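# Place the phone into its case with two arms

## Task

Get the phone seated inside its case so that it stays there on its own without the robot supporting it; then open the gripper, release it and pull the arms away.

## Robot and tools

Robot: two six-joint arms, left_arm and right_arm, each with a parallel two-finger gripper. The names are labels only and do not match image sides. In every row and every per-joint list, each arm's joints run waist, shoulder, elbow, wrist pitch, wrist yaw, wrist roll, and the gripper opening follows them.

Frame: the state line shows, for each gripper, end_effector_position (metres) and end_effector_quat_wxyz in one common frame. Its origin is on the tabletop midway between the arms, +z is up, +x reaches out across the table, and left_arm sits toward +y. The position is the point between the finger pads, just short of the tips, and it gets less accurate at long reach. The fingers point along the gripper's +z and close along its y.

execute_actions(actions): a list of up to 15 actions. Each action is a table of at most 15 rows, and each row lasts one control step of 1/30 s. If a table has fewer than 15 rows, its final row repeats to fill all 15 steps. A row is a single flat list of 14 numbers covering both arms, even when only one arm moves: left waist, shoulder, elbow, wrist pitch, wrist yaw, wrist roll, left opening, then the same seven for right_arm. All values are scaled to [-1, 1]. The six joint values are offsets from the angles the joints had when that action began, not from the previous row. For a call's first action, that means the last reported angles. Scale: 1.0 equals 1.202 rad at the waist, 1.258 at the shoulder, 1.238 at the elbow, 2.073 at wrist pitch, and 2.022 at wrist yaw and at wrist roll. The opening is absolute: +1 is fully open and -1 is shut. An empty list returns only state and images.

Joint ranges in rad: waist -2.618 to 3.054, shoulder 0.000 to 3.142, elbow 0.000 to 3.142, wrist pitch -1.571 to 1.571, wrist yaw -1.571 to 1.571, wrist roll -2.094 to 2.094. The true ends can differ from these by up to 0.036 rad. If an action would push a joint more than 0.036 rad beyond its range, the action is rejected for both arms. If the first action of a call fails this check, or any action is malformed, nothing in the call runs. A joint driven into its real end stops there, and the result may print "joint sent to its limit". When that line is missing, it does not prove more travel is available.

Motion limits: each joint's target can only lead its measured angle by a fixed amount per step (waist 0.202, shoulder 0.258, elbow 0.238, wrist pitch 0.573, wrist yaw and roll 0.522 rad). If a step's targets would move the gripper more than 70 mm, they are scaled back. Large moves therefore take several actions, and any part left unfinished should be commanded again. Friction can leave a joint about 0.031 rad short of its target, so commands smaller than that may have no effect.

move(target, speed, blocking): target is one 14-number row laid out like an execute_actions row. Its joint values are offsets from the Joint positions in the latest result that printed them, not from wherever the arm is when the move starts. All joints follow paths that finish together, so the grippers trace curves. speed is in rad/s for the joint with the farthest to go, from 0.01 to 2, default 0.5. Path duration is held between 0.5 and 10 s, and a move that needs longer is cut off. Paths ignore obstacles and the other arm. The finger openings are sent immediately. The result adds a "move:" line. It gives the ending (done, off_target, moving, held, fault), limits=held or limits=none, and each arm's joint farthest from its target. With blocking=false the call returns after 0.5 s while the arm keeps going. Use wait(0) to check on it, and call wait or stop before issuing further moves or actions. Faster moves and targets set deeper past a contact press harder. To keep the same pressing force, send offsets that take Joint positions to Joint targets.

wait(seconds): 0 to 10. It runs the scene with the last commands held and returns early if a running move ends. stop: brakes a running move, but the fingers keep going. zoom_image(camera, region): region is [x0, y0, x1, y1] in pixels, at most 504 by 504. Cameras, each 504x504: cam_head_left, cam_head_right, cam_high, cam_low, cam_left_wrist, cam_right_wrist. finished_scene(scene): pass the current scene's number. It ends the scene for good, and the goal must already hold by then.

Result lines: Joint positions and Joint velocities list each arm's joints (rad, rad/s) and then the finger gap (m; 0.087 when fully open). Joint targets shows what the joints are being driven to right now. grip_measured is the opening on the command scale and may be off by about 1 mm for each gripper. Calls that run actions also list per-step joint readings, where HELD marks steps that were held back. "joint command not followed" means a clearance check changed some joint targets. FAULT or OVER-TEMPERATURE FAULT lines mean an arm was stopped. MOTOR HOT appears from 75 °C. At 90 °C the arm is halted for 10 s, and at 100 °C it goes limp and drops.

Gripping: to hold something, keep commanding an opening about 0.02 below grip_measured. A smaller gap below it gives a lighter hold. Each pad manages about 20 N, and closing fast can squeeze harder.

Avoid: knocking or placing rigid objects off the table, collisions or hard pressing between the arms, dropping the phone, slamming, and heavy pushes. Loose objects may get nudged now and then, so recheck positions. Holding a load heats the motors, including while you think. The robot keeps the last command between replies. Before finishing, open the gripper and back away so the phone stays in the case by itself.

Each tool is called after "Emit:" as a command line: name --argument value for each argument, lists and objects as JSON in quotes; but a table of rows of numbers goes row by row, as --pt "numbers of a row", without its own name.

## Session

Emit:
execute_actions --actions '[]'

Scene clock: 0.00 s.
left_arm: end_effector_position=(+0.1895, +0.6330, +0.2249) grip_measured=+0.990 end_effector_quat_wxyz=(-0.383, +0.736, -0.466, +0.306) | right_arm: end_effector_position=(+0.0750, -0.1573, +0.1403) grip_measured=+0.986 end_effector_quat_wxyz=(-0.497, +0.656, -0.540, -0.174)
Joint names: [waist, shoulder, elbow, wrist pitch, wrist yaw, wrist roll]
Joint positions: left_arm=[ 1.495  1.538  1.27  -0.639  0.851 -0.914  0.087] | right_arm=[ 1.066  0.308  0.434 -0.597 -0.2   -0.646  0.087]
Joint velocities: left_arm=[-0.007 -0.002 -0.017 -0.095  0.051  0.051 -0.   ] | right_arm=[-0.007  0.012  0.002  0.022 -0.022 -0.007 -0.001]
Motor temperatures (°C, as the motors report them): left_arm=[28 31 30 28 24 26] | right_arm=[28 29 27 25 27 26]
Joint targets: left_arm=[1.495 1.538 1.270 -0.639 0.851 -0.914] | right_arm=[1.066 0.308 0.434 -0.597 -0.200 -0.646]

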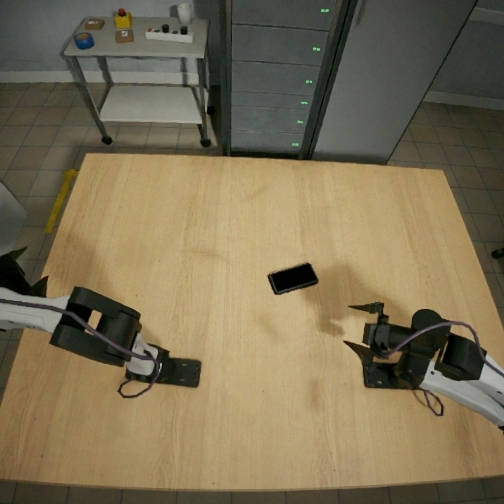

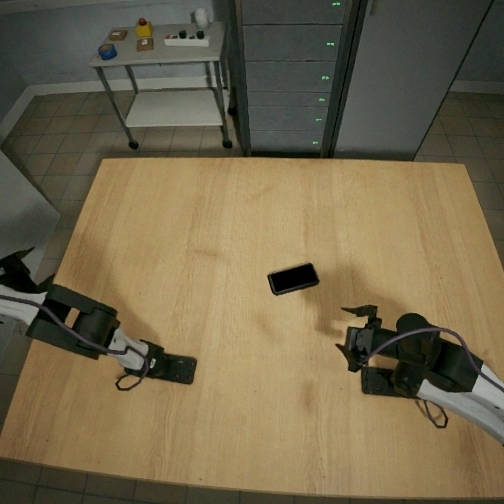

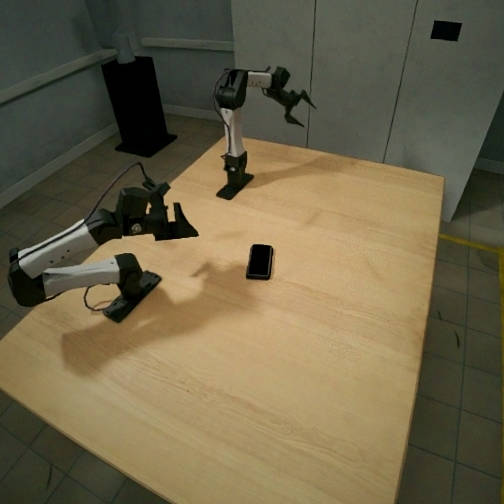

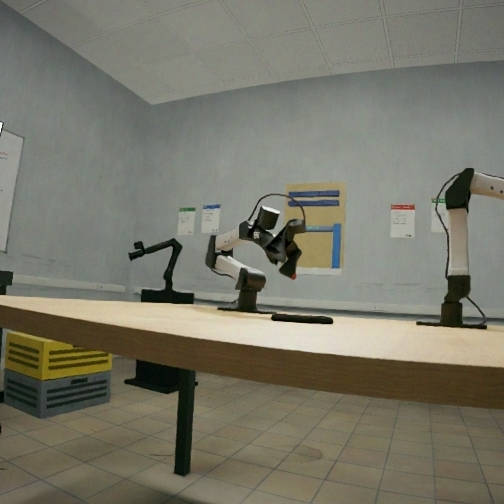

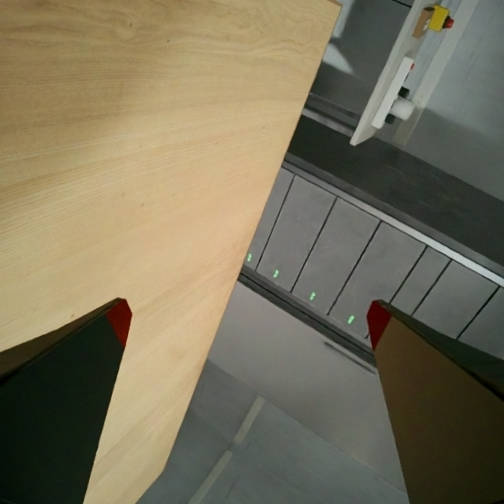

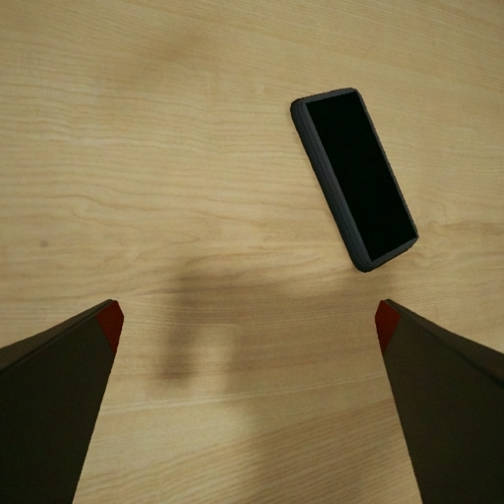

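Emit:
move --target '[0,0,0,0,0,0,1,-0.23,1,1,-0.358,0.099,0.32,-1]' --speed 1.2

Emit:
move --target '[0,0,0,0,0,0,1,0,0.54,0.3,0,0,0,-1]' --speed 0.8

Emit:
zoom_image --camera "cam_low" --region '[250, 285, 350, 335]'

Scene clock: 7.17 s.
left_arm: end_effector_position=(+0.1895, +0.6330, +0.2249) grip_measured=+0.990 end_effector_quat_wxyz=(-0.383, +0.736, -0.466, +0.306) | right_arm: end_effector_position=(+0.1895, -0.1424, +0.2080) grip_measured=-1.000 end_effector_quat_wxyz=(+0.150, -0.356, +0.921, +0.060)
Joint names: [waist, shoulder, elbow, wrist pitch, wrist yaw, wrist roll]
Joint positions: left_arm=[ 1.495  1.538  1.27  -0.639  0.851 -0.914  0.087] | right_arm=[ 0.799  1.565  1.649 -1.33  -0.006 -0.008  0.   ]
Joint velocities: left_arm=[-0.007 -0.007 -0.007  0.007 -0.007  0.022 -0.   ] | right_arm=[-0.007 -0.002  0.007  0.037  0.007 -0.022  0.   ]
Motor temperatures (°C, as the motors report them): left_arm=[28 32 31 29 24 26] | right_arm=[28 29 28 27 27 26]
Joint targets: left_arm=[1.495 1.538 1.270 -0.639 0.851 -0.914] | right_arm=[0.790 1.566 1.672 -1.339 0.000 0.001]
move: off_target (right_arm); limits=none; left_arm: farthest joint: the waist, 0.000 radians from its target (0.000 radians at the start); right_arm: farthest joint: the elbow, 0.023 radians from its target (1.238 radians at the start)

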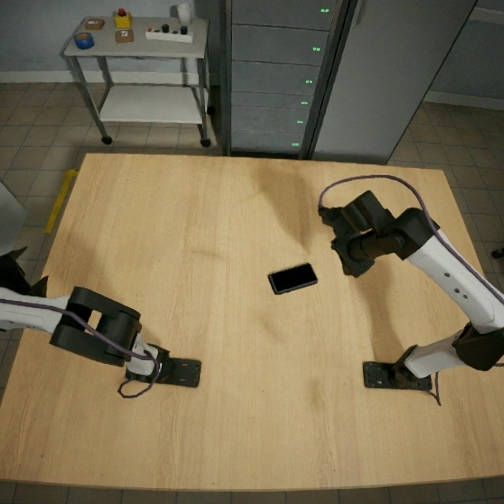

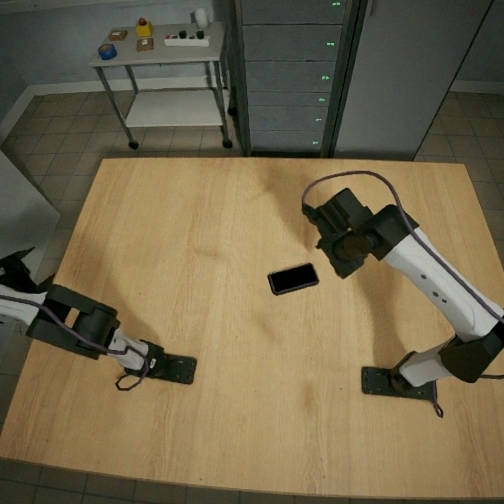

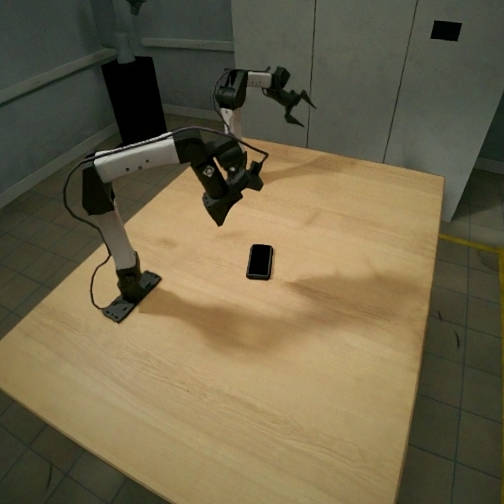

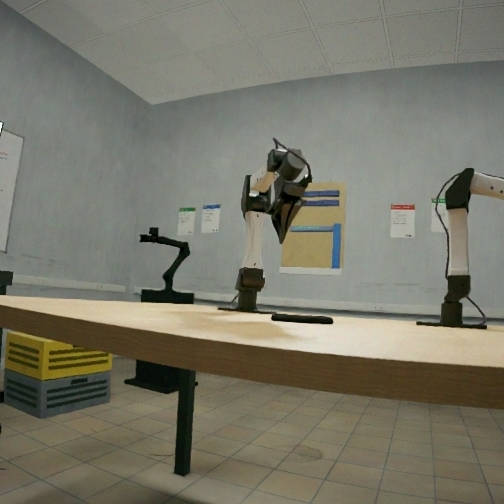

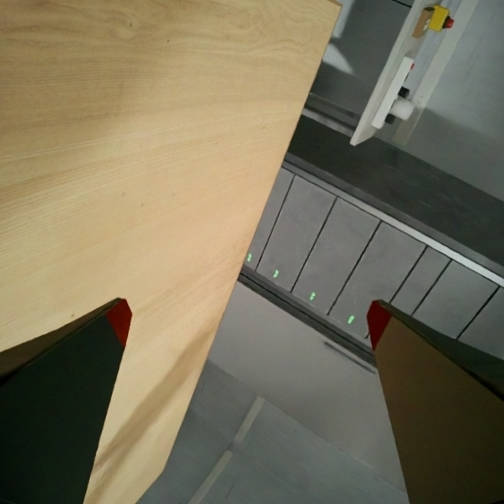

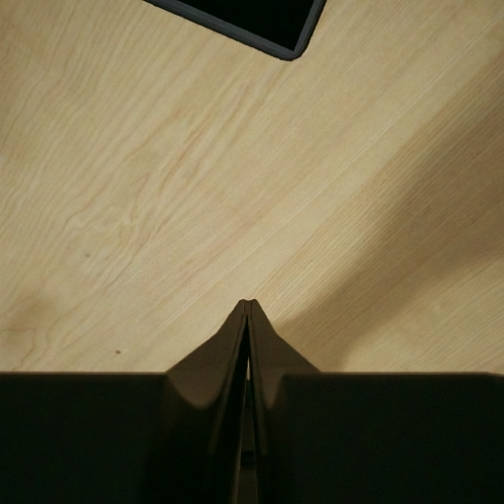

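Scene clock: 8.67 s.
left_arm: end_effector_position=(+0.1895, +0.6330, +0.2249) grip_measured=+0.990 end_effector_quat_wxyz=(-0.383, +0.736, -0.466, +0.306) | right_arm: end_effector_position=(+0.2608, -0.0788, +0.0652) grip_measured=-1.000 end_effector_quat_wxyz=(-0.009, -0.360, +0.933, -0.000)
Joint names: [waist, shoulder, elbow, wrist pitch, wrist yaw, wrist roll]
Joint positions: left_arm=[ 1.495  1.538  1.27  -0.639  0.851 -0.914  0.087] | right_arm=[ 0.799  2.255  1.999 -1.331 -0.006 -0.008  0.   ]
Joint velocities: left_arm=[ 0.002 -0.017 -0.002 -0.037 -0.051  0.037  0.   ] | right_arm=[ 0.007 -0.007 -0.007  0.022  0.022  0.007  0.   ]
Motor temperatures (°C, as the motors report them): left_arm=[28 32 32 30 24 26] | right_arm=[28 29 28 27 27 26]
Joint targets: left_arm=[1.495 1.538 1.270 -0.639 0.851 -0.914] | right_arm=[0.799 2.245 2.020 -1.330 -0.006 -0.008]
move: off_target (right_arm); limits=none; left_arm: farthest joint: the waist, 0.000 radians from its target (0.000 radians at the start); right_arm: farthest joint: the elbow, 0.022 radians from its target (0.371 radians at the start)

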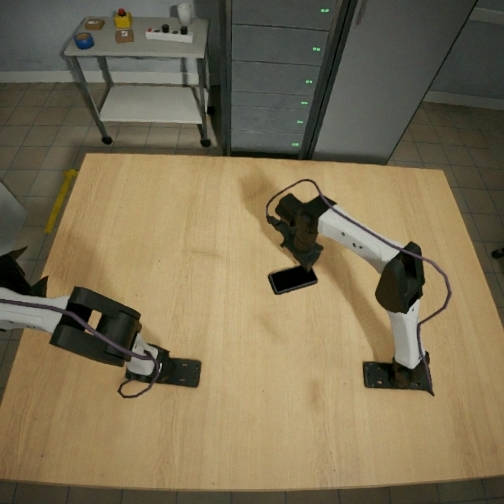

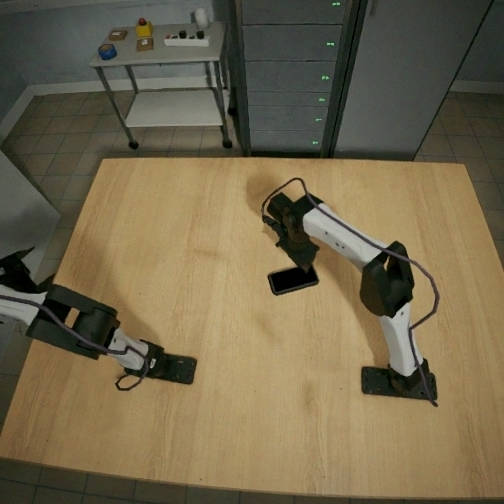

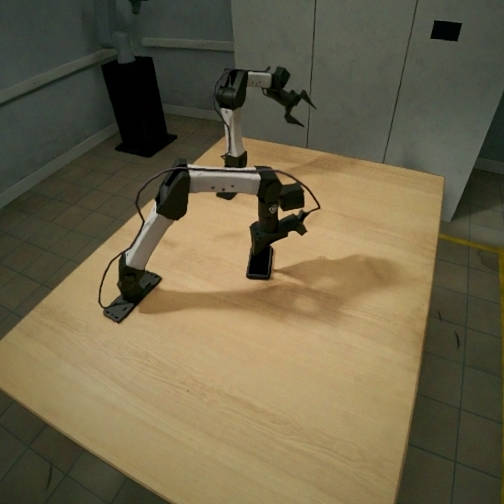

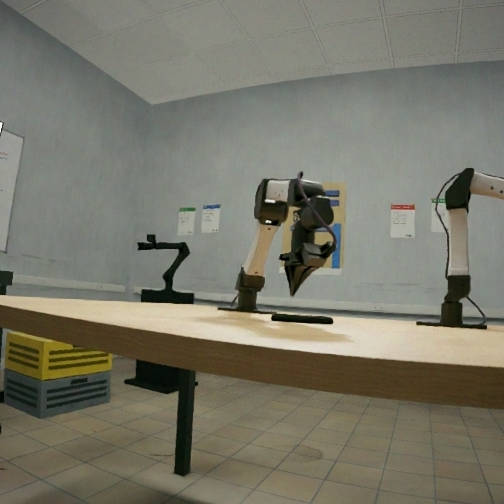

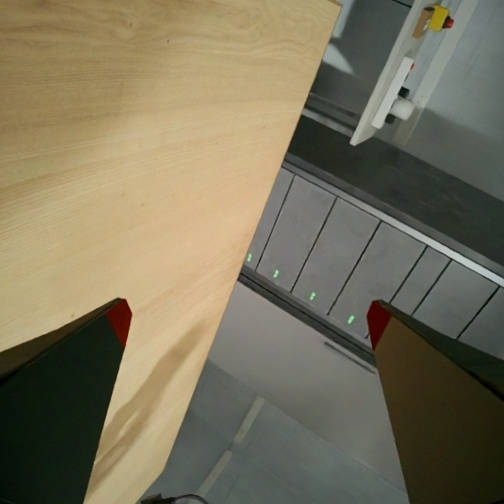

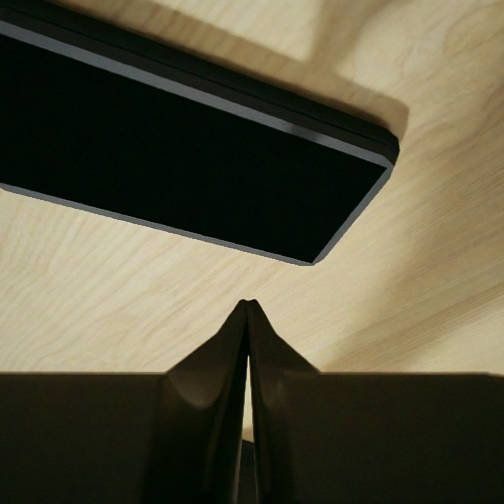

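Region (250, 285, 350, 335) of cam_low's 504x504 image, scaled by 5.040, with more detail than that image has.

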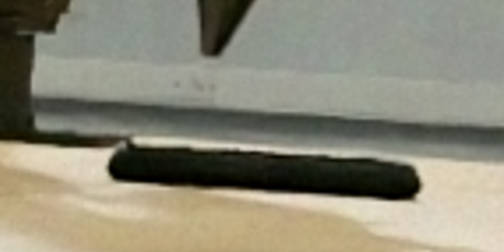

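Emit:
move --target '[0,0,0,0,0,0,1,0.066,0.19,0.315,-0.05,0,0,-1]' --speed 0.4

Scene clock: 13.80 s.
left_arm: end_effector_position=(+0.1895, +0.6330, +0.2249) grip_measured=+0.990 end_effector_quat_wxyz=(-0.383, +0.736, -0.466, +0.306) | right_arm: end_effector_position=(+0.2773, -0.0216, +0.0533) grip_measured=-1.000 end_effector_quat_wxyz=(+0.010, -0.393, +0.919, +0.008)
Joint names: [waist, shoulder, elbow, wrist pitch, wrist yaw, wrist roll]
Joint positions: left_arm=[ 1.495  1.538  1.27  -0.639  0.851 -0.914  0.087] | right_arm=[ 0.871  2.488  2.366 -1.424 -0.006 -0.008  0.   ]
Joint velocities: left_arm=[-0.007 -0.012 -0.017  0.007 -0.022 -0.007  0.001] | right_arm=[-0.002  0.012 -0.002 -0.007  0.022 -0.007  0.   ]
Motor temperatures (°C, as the motors report them): left_arm=[28 32 32 30 24 26] | right_arm=[28 31 29 26 27 26]
Joint targets: left_arm=[1.495 1.538 1.270 -0.639 0.851 -0.914] | right_arm=[0.879 2.494 2.389 -1.435 -0.006 -0.008]
move: off_target (right_arm); limits=none; left_arm: farthest joint: the waist, 0.000 radians from its target (0.000 radians at the start); right_arm: farthest joint: the elbow, 0.023 radians from its target (0.390 radians at the start)

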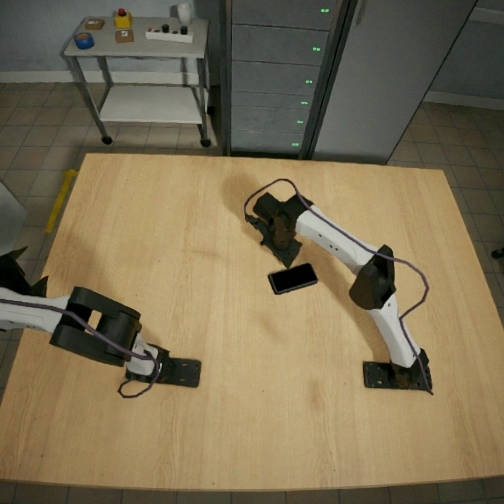

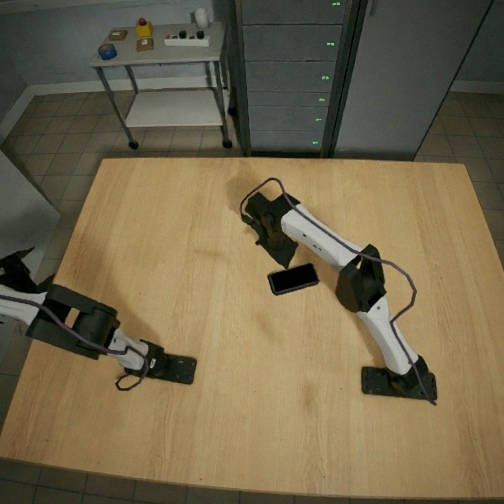

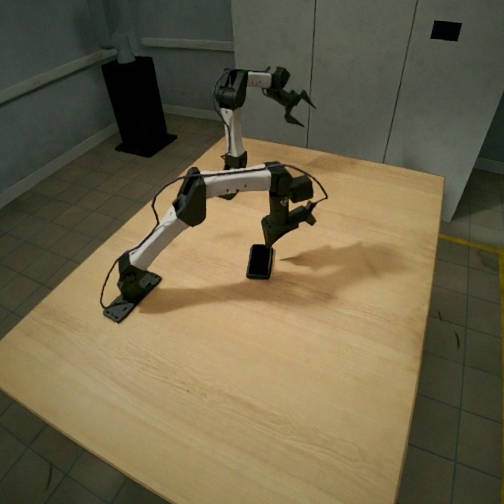

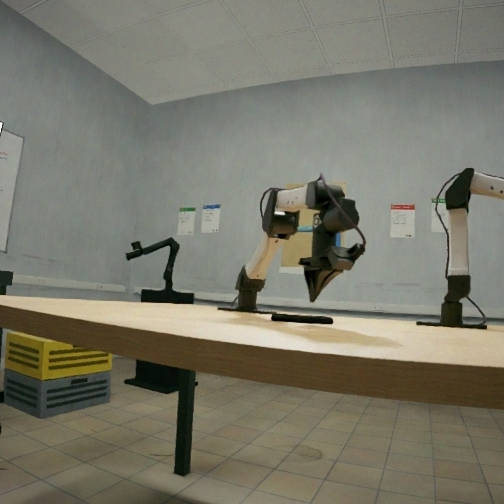

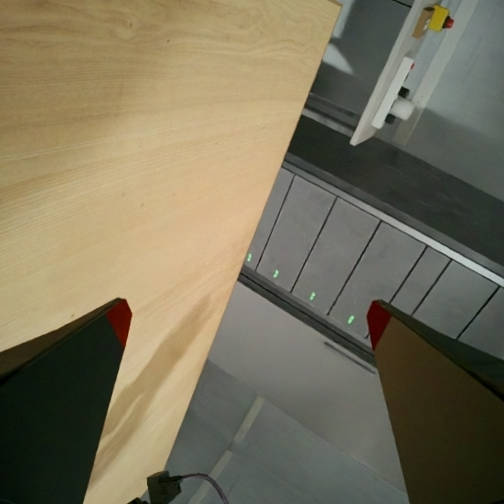

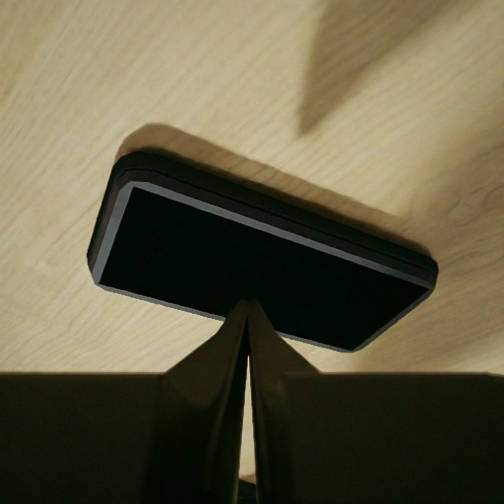

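Emit:
move --target '[0,0,0,0,0,0,1,0,0.05,0.015,-0.018,0,0,-1]' --speed 0.1

Emit:
zoom_image --camera "cam_low" --region '[250, 285, 350, 335]'

Scene clock: 17.73 s.
left_arm: end_effector_position=(+0.1895, +0.6330, +0.2249) grip_measured=+0.990 end_effector_quat_wxyz=(-0.383, +0.736, -0.466, +0.306) | right_arm: end_effector_position=(+0.2700, -0.0291, +0.0299) grip_measured=-1.000 end_effector_quat_wxyz=(-0.028, -0.393, +0.919, -0.008)
Joint names: [waist, shoulder, elbow, wrist pitch, wrist yaw, wrist roll]
Joint positions: left_arm=[ 1.495  1.538  1.27  -0.639  0.851 -0.914  0.087] | right_arm=[ 0.871  2.546  2.366 -1.449 -0.006 -0.008  0.   ]
Joint velocities: left_arm=[ 0.002  0.002  0.012  0.037 -0.037  0.022  0.   ] | right_arm=[ 0.002 -0.002 -0.002  0.022 -0.051 -0.037  0.   ]
Motor temperatures (°C, as the motors report them): left_arm=[28 33 33 31 24 26] | right_arm=[28 32 29 26 27 26]
Joint targets: left_arm=[1.495 1.538 1.270 -0.639 0.851 -0.914] | right_arm=[0.871 2.551 2.384 -1.461 -0.006 -0.008]
move: done; limits=none; left_arm: farthest joint: the waist, 0.000 radians from its target (0.000 radians at the start); right_arm: farthest joint: the elbow, 0.019 radians from its target (0.019 radians at the start)

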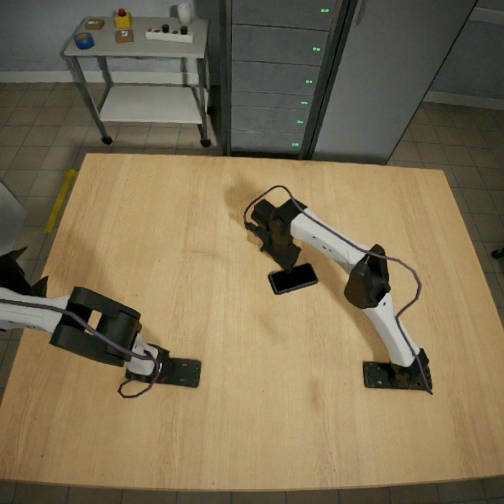

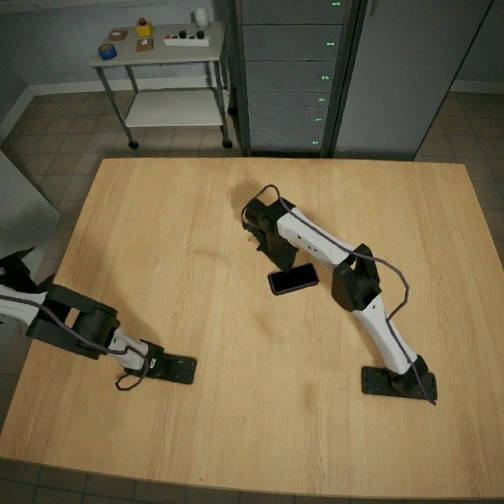

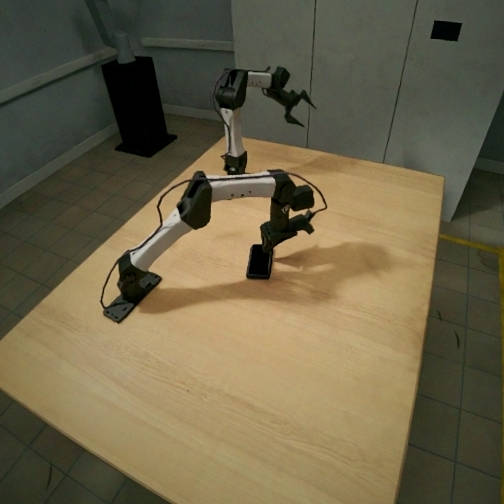

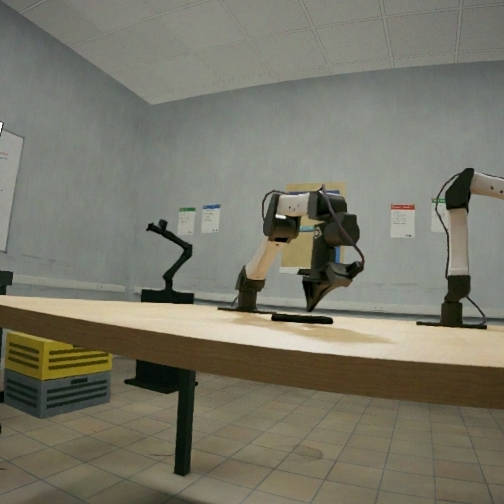

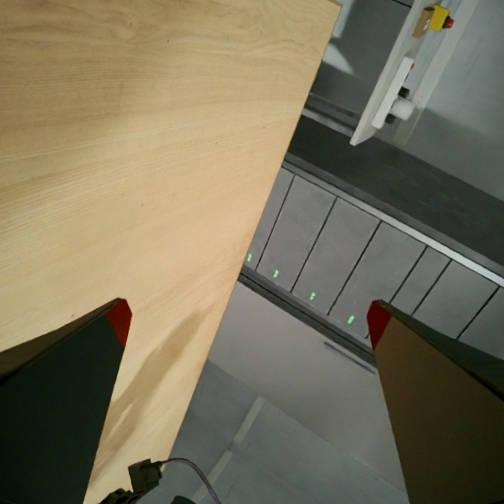

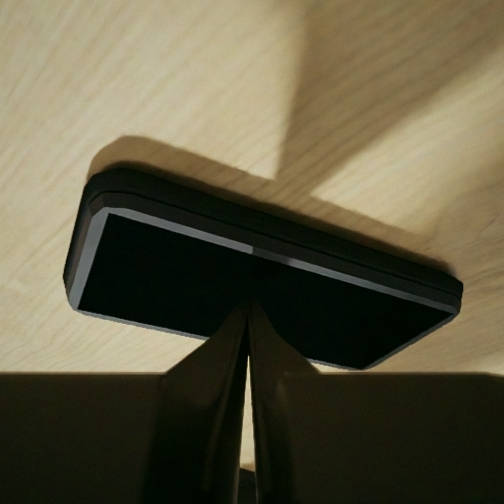

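Region (250, 285, 350, 335) of cam_low's 504x504 image, scaled by 5.040, with more detail than that image has.

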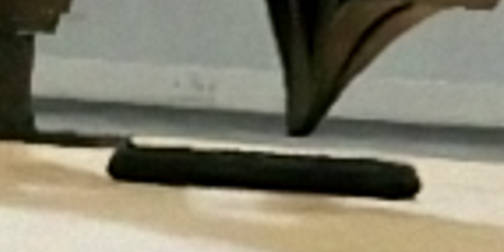

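Emit:
move --target '[0,0,0,0,0,0,1,0,0.1,0,0.008,0,0,-1]' --speed 0.1

Emit:
zoom_image --camera "cam_low" --region '[250, 285, 350, 335]'

Scene clock: 21.70 s.
left_arm: end_effector_position=(+0.1895, +0.6330, +0.2249) grip_measured=+0.990 end_effector_quat_wxyz=(-0.383, +0.736, -0.466, +0.306) | right_arm: end_effector_position=(+0.2676, -0.0317, +0.0130) grip_measured=-1.000 end_effector_quat_wxyz=(-0.048, -0.392, +0.918, -0.017)
Joint names: [waist, shoulder, elbow, wrist pitch, wrist yaw, wrist roll]
Joint positions: left_arm=[ 1.495  1.538  1.27  -0.639  0.851 -0.914  0.087] | right_arm=[ 0.871  2.594  2.377 -1.456 -0.006 -0.008  0.   ]
Joint velocities: left_arm=[-0.012  0.002 -0.007 -0.037  0.081  0.007 -0.   ] | right_arm=[-0.002 -0.017 -0.007  0.037 -0.051 -0.007  0.   ]
Motor temperatures (°C, as the motors report them): left_arm=[28 33 34 31 24 26] | right_arm=[28 33 30 26 27 26]
Joint targets: left_arm=[1.495 1.538 1.270 -0.639 0.851 -0.914] | right_arm=[0.871 2.672 2.366 -1.432 -0.006 -0.008]
move: off_target (right_arm); limits=none; left_arm: farthest joint: the waist, 0.000 radians from its target (0.000 radians at the start); right_arm: farthest joint: the shoulder, 0.078 radians from its target (0.125 radians at the start)

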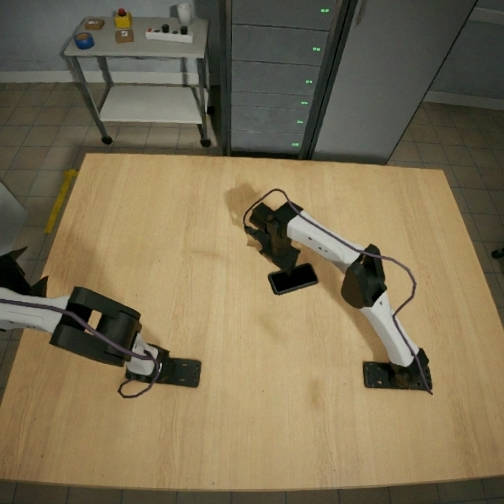

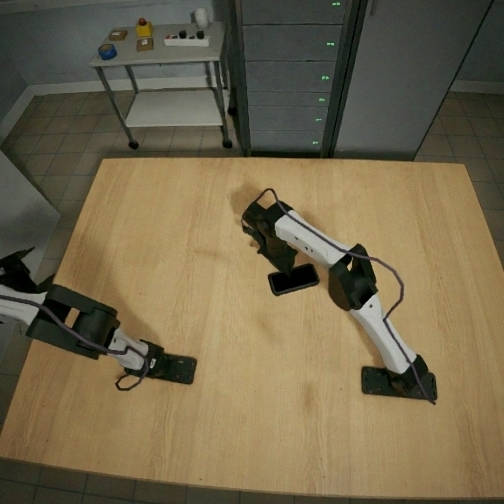

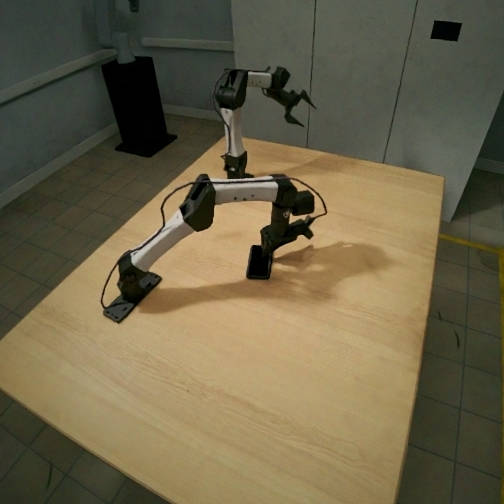

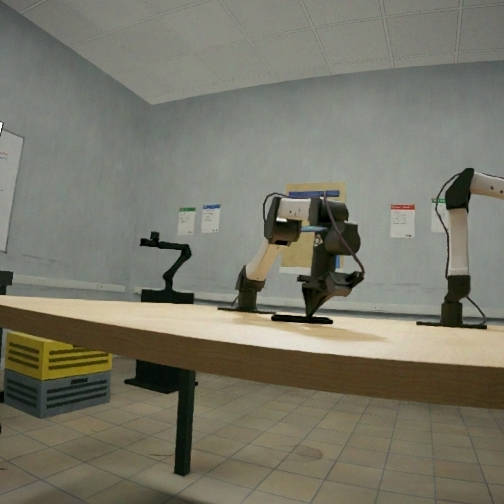

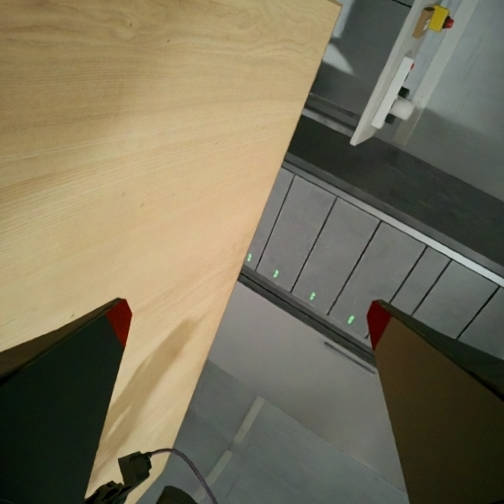

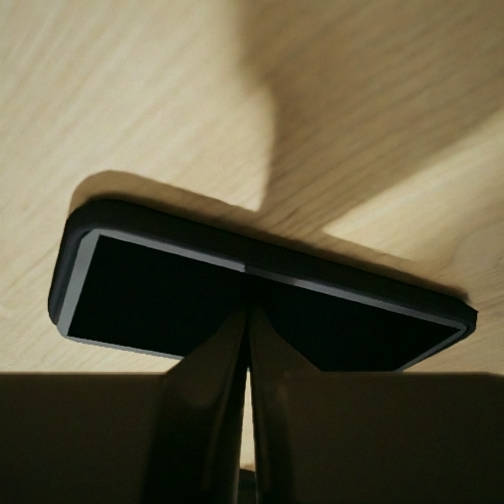

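Region (250, 285, 350, 335) of cam_low's 504x504 image, scaled by 5.040, with more detail than that image has.

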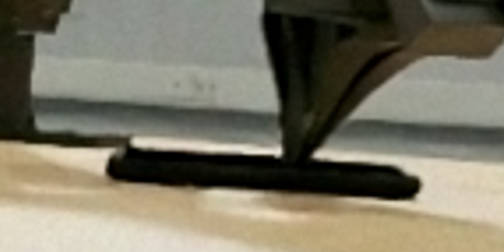

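Emit:
move --target '[0,0,0,0,0,0,1,0,-0.2,0,-0.045,0,0,1]' --speed 0.5

Emit:
zoom_image --camera "cam_right_wrist" --region '[100, 100, 400, 400]'

Emit:
zoom_image --camera "cam_low" --region '[260, 300, 340, 335]'

Emit:
zoom_image --camera "cam_head_left" --region '[262, 255, 327, 305]'

Scene clock: 25.63 s.
left_arm: end_effector_position=(+0.1895, +0.6330, +0.2249) grip_measured=+0.990 end_effector_quat_wxyz=(-0.383, +0.736, -0.466, +0.306) | right_arm: end_effector_position=(+0.2640, -0.0403, +0.1186) grip_measured=+0.986 end_effector_quat_wxyz=(+0.030, -0.393, +0.919, +0.012)
Joint names: [waist, shoulder, elbow, wrist pitch, wrist yaw, wrist roll]
Joint positions: left_arm=[ 1.495  1.538  1.27  -0.639  0.851 -0.914  0.087] | right_arm=[ 0.866  2.345  2.377 -1.538  0.001 -0.012  0.087]
Joint velocities: left_arm=[-0.007  0.007 -0.022 -0.066  0.066  0.007  0.001] | right_arm=[-0.012 -0.002 -0.007  0.037  0.051  0.022 -0.   ]
Motor temperatures (°C, as the motors report them): left_arm=[28 33 34 31 24 26] | right_arm=[28 34 30 26 27 26]
Joint targets: left_arm=[1.495 1.538 1.270 -0.639 0.851 -0.914] | right_arm=[0.871 2.342 2.377 -1.549 -0.006 -0.008]
move: done; limits=none; left_arm: farthest joint: the waist, 0.000 radians from its target (0.000 radians at the start); right_arm: farthest joint: the wrist pitch, 0.011 radians from its target (0.093 radians at the start)

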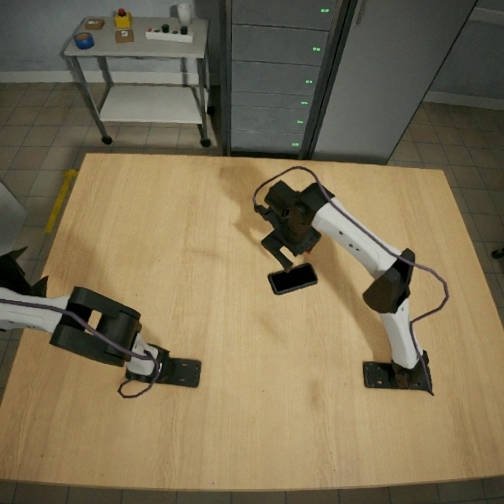

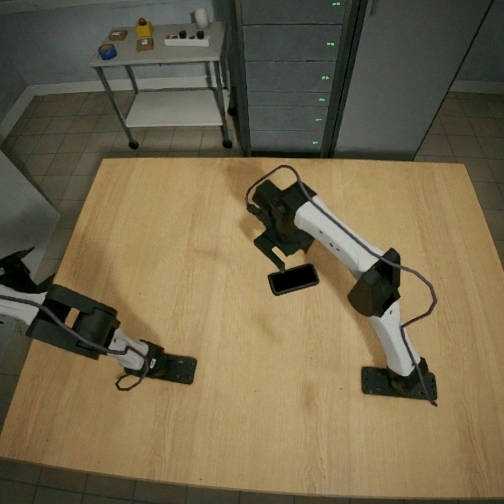

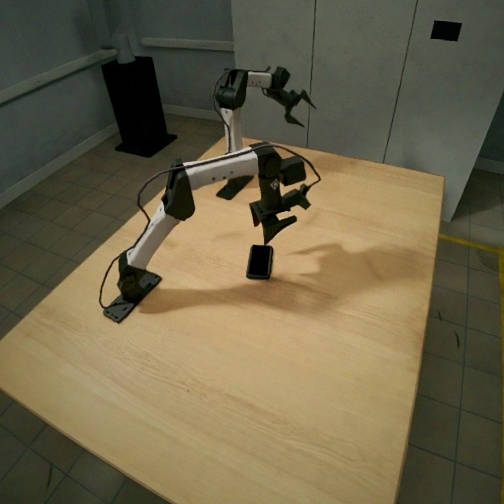

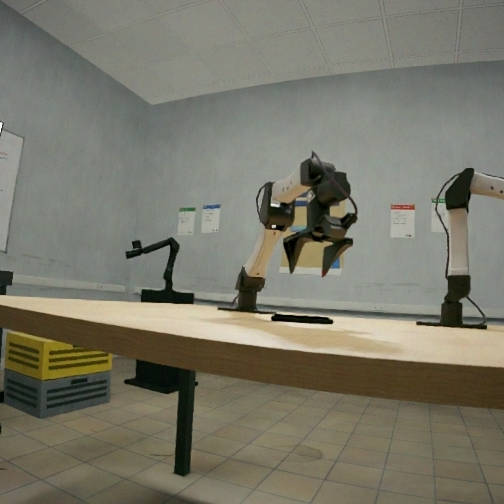

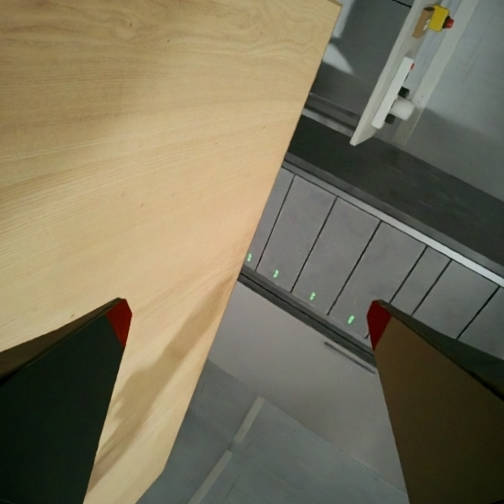

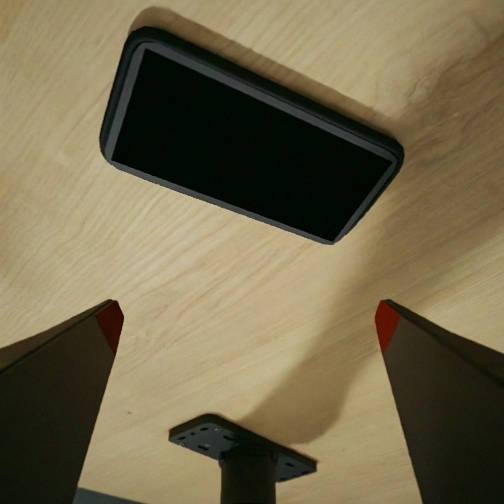

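Region (100, 100, 400, 400) of cam_right_wrist's 504x504 image, scaled by 1.680, with more detail than that image has.

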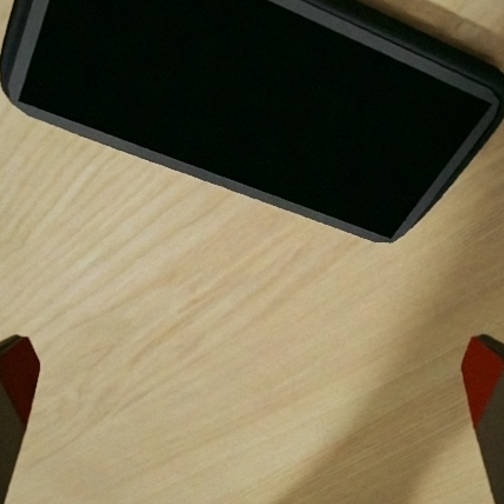

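Region (260, 300, 340, 335) of cam_low's 504x504 image, scaled by 6.300, with more detail than that image has; it fills the top 220 rows of this view, and the rest is white.

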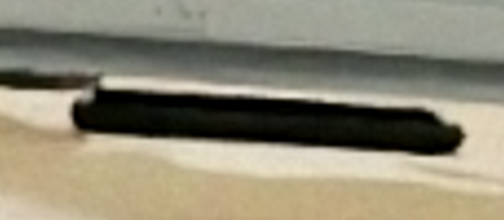

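Region (262, 255, 327, 305) of cam_head_left's 504x504 image, scaled by 7.754, with more detail than that image has; it fills the top 388 rows of this view, and the rest is white.

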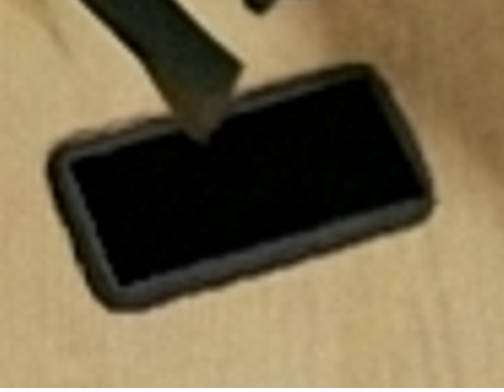

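Emit:
move --target '[0,0,0,0,0,0,1,-0.06,0.005,-0.235,0.115,0,0,-1]' --speed 0.4

Scene clock: 30.67 s.
left_arm: end_effector_position=(+0.1895, +0.6330, +0.2249) grip_measured=+0.990 end_effector_quat_wxyz=(-0.383, +0.736, -0.466, +0.306) | right_arm: end_effector_position=(+0.2790, -0.0631, +0.0498) grip_measured=-1.000 end_effector_quat_wxyz=(+0.003, -0.363, +0.932, +0.001)
Joint names: [waist, shoulder, elbow, wrist pitch, wrist yaw, wrist roll]
Joint positions: left_arm=[ 1.495  1.538  1.27  -0.639  0.851 -0.914  0.087] | right_arm=[ 0.802  2.348  2.099 -1.316  0.001 -0.012  0.   ]
Joint velocities: left_arm=[ 0.017  0.017 -0.017 -0.037 -0.007 -0.066 -0.001] | right_arm=[-0.017 -0.017 -0.012 -0.051 -0.022 -0.022  0.   ]
Motor temperatures (°C, as the motors report them): left_arm=[28 34 35 32 24 26] | right_arm=[28 35 30 26 27 26]
Joint targets: left_arm=[1.495 1.538 1.270 -0.639 0.851 -0.914] | right_arm=[0.794 2.351 2.086 -1.300 0.001 -0.012]
move: done; limits=none; left_arm: farthest joint: the waist, 0.000 radians from its target (0.000 radians at the start); right_arm: farthest joint: the wrist pitch, 0.017 radians from its target (0.239 radians at the start)

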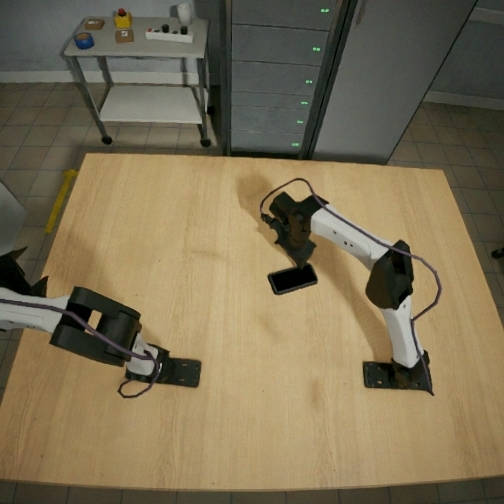

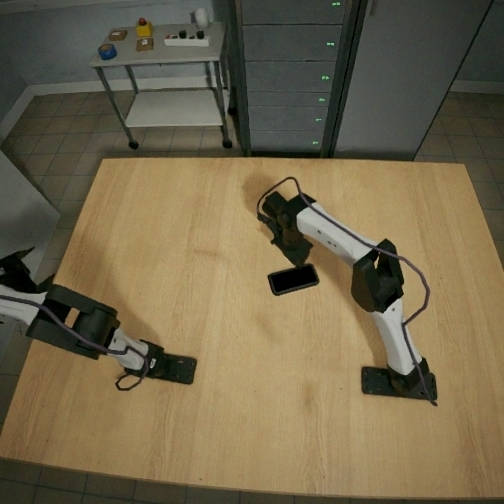

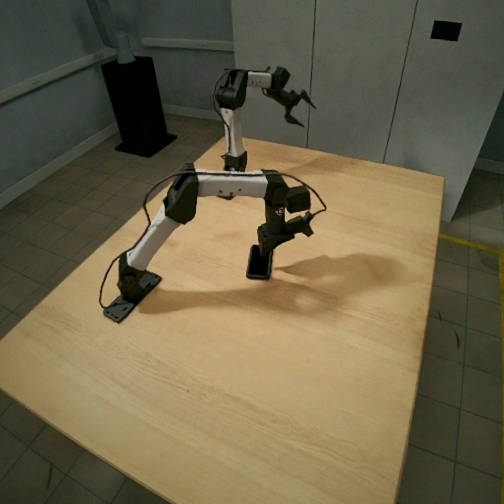

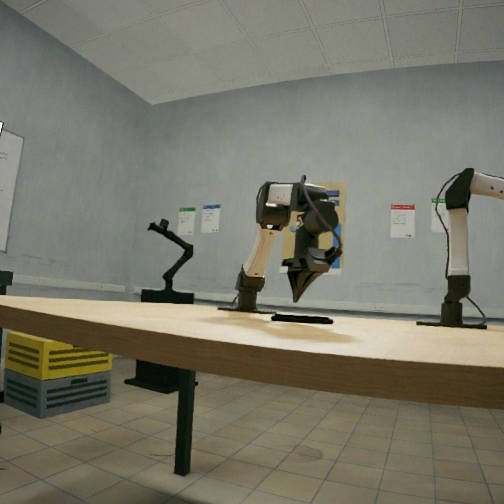

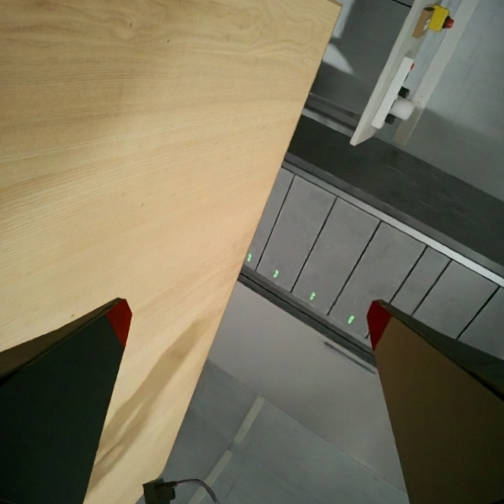

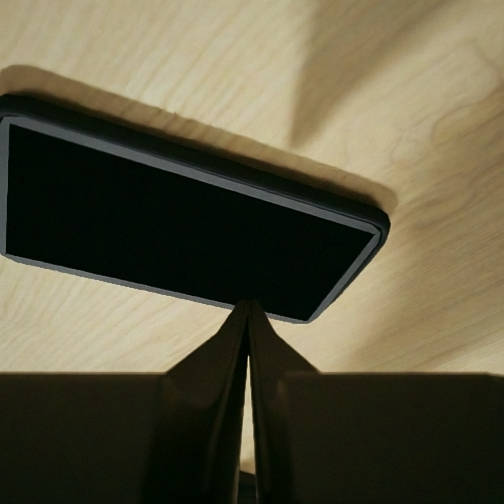

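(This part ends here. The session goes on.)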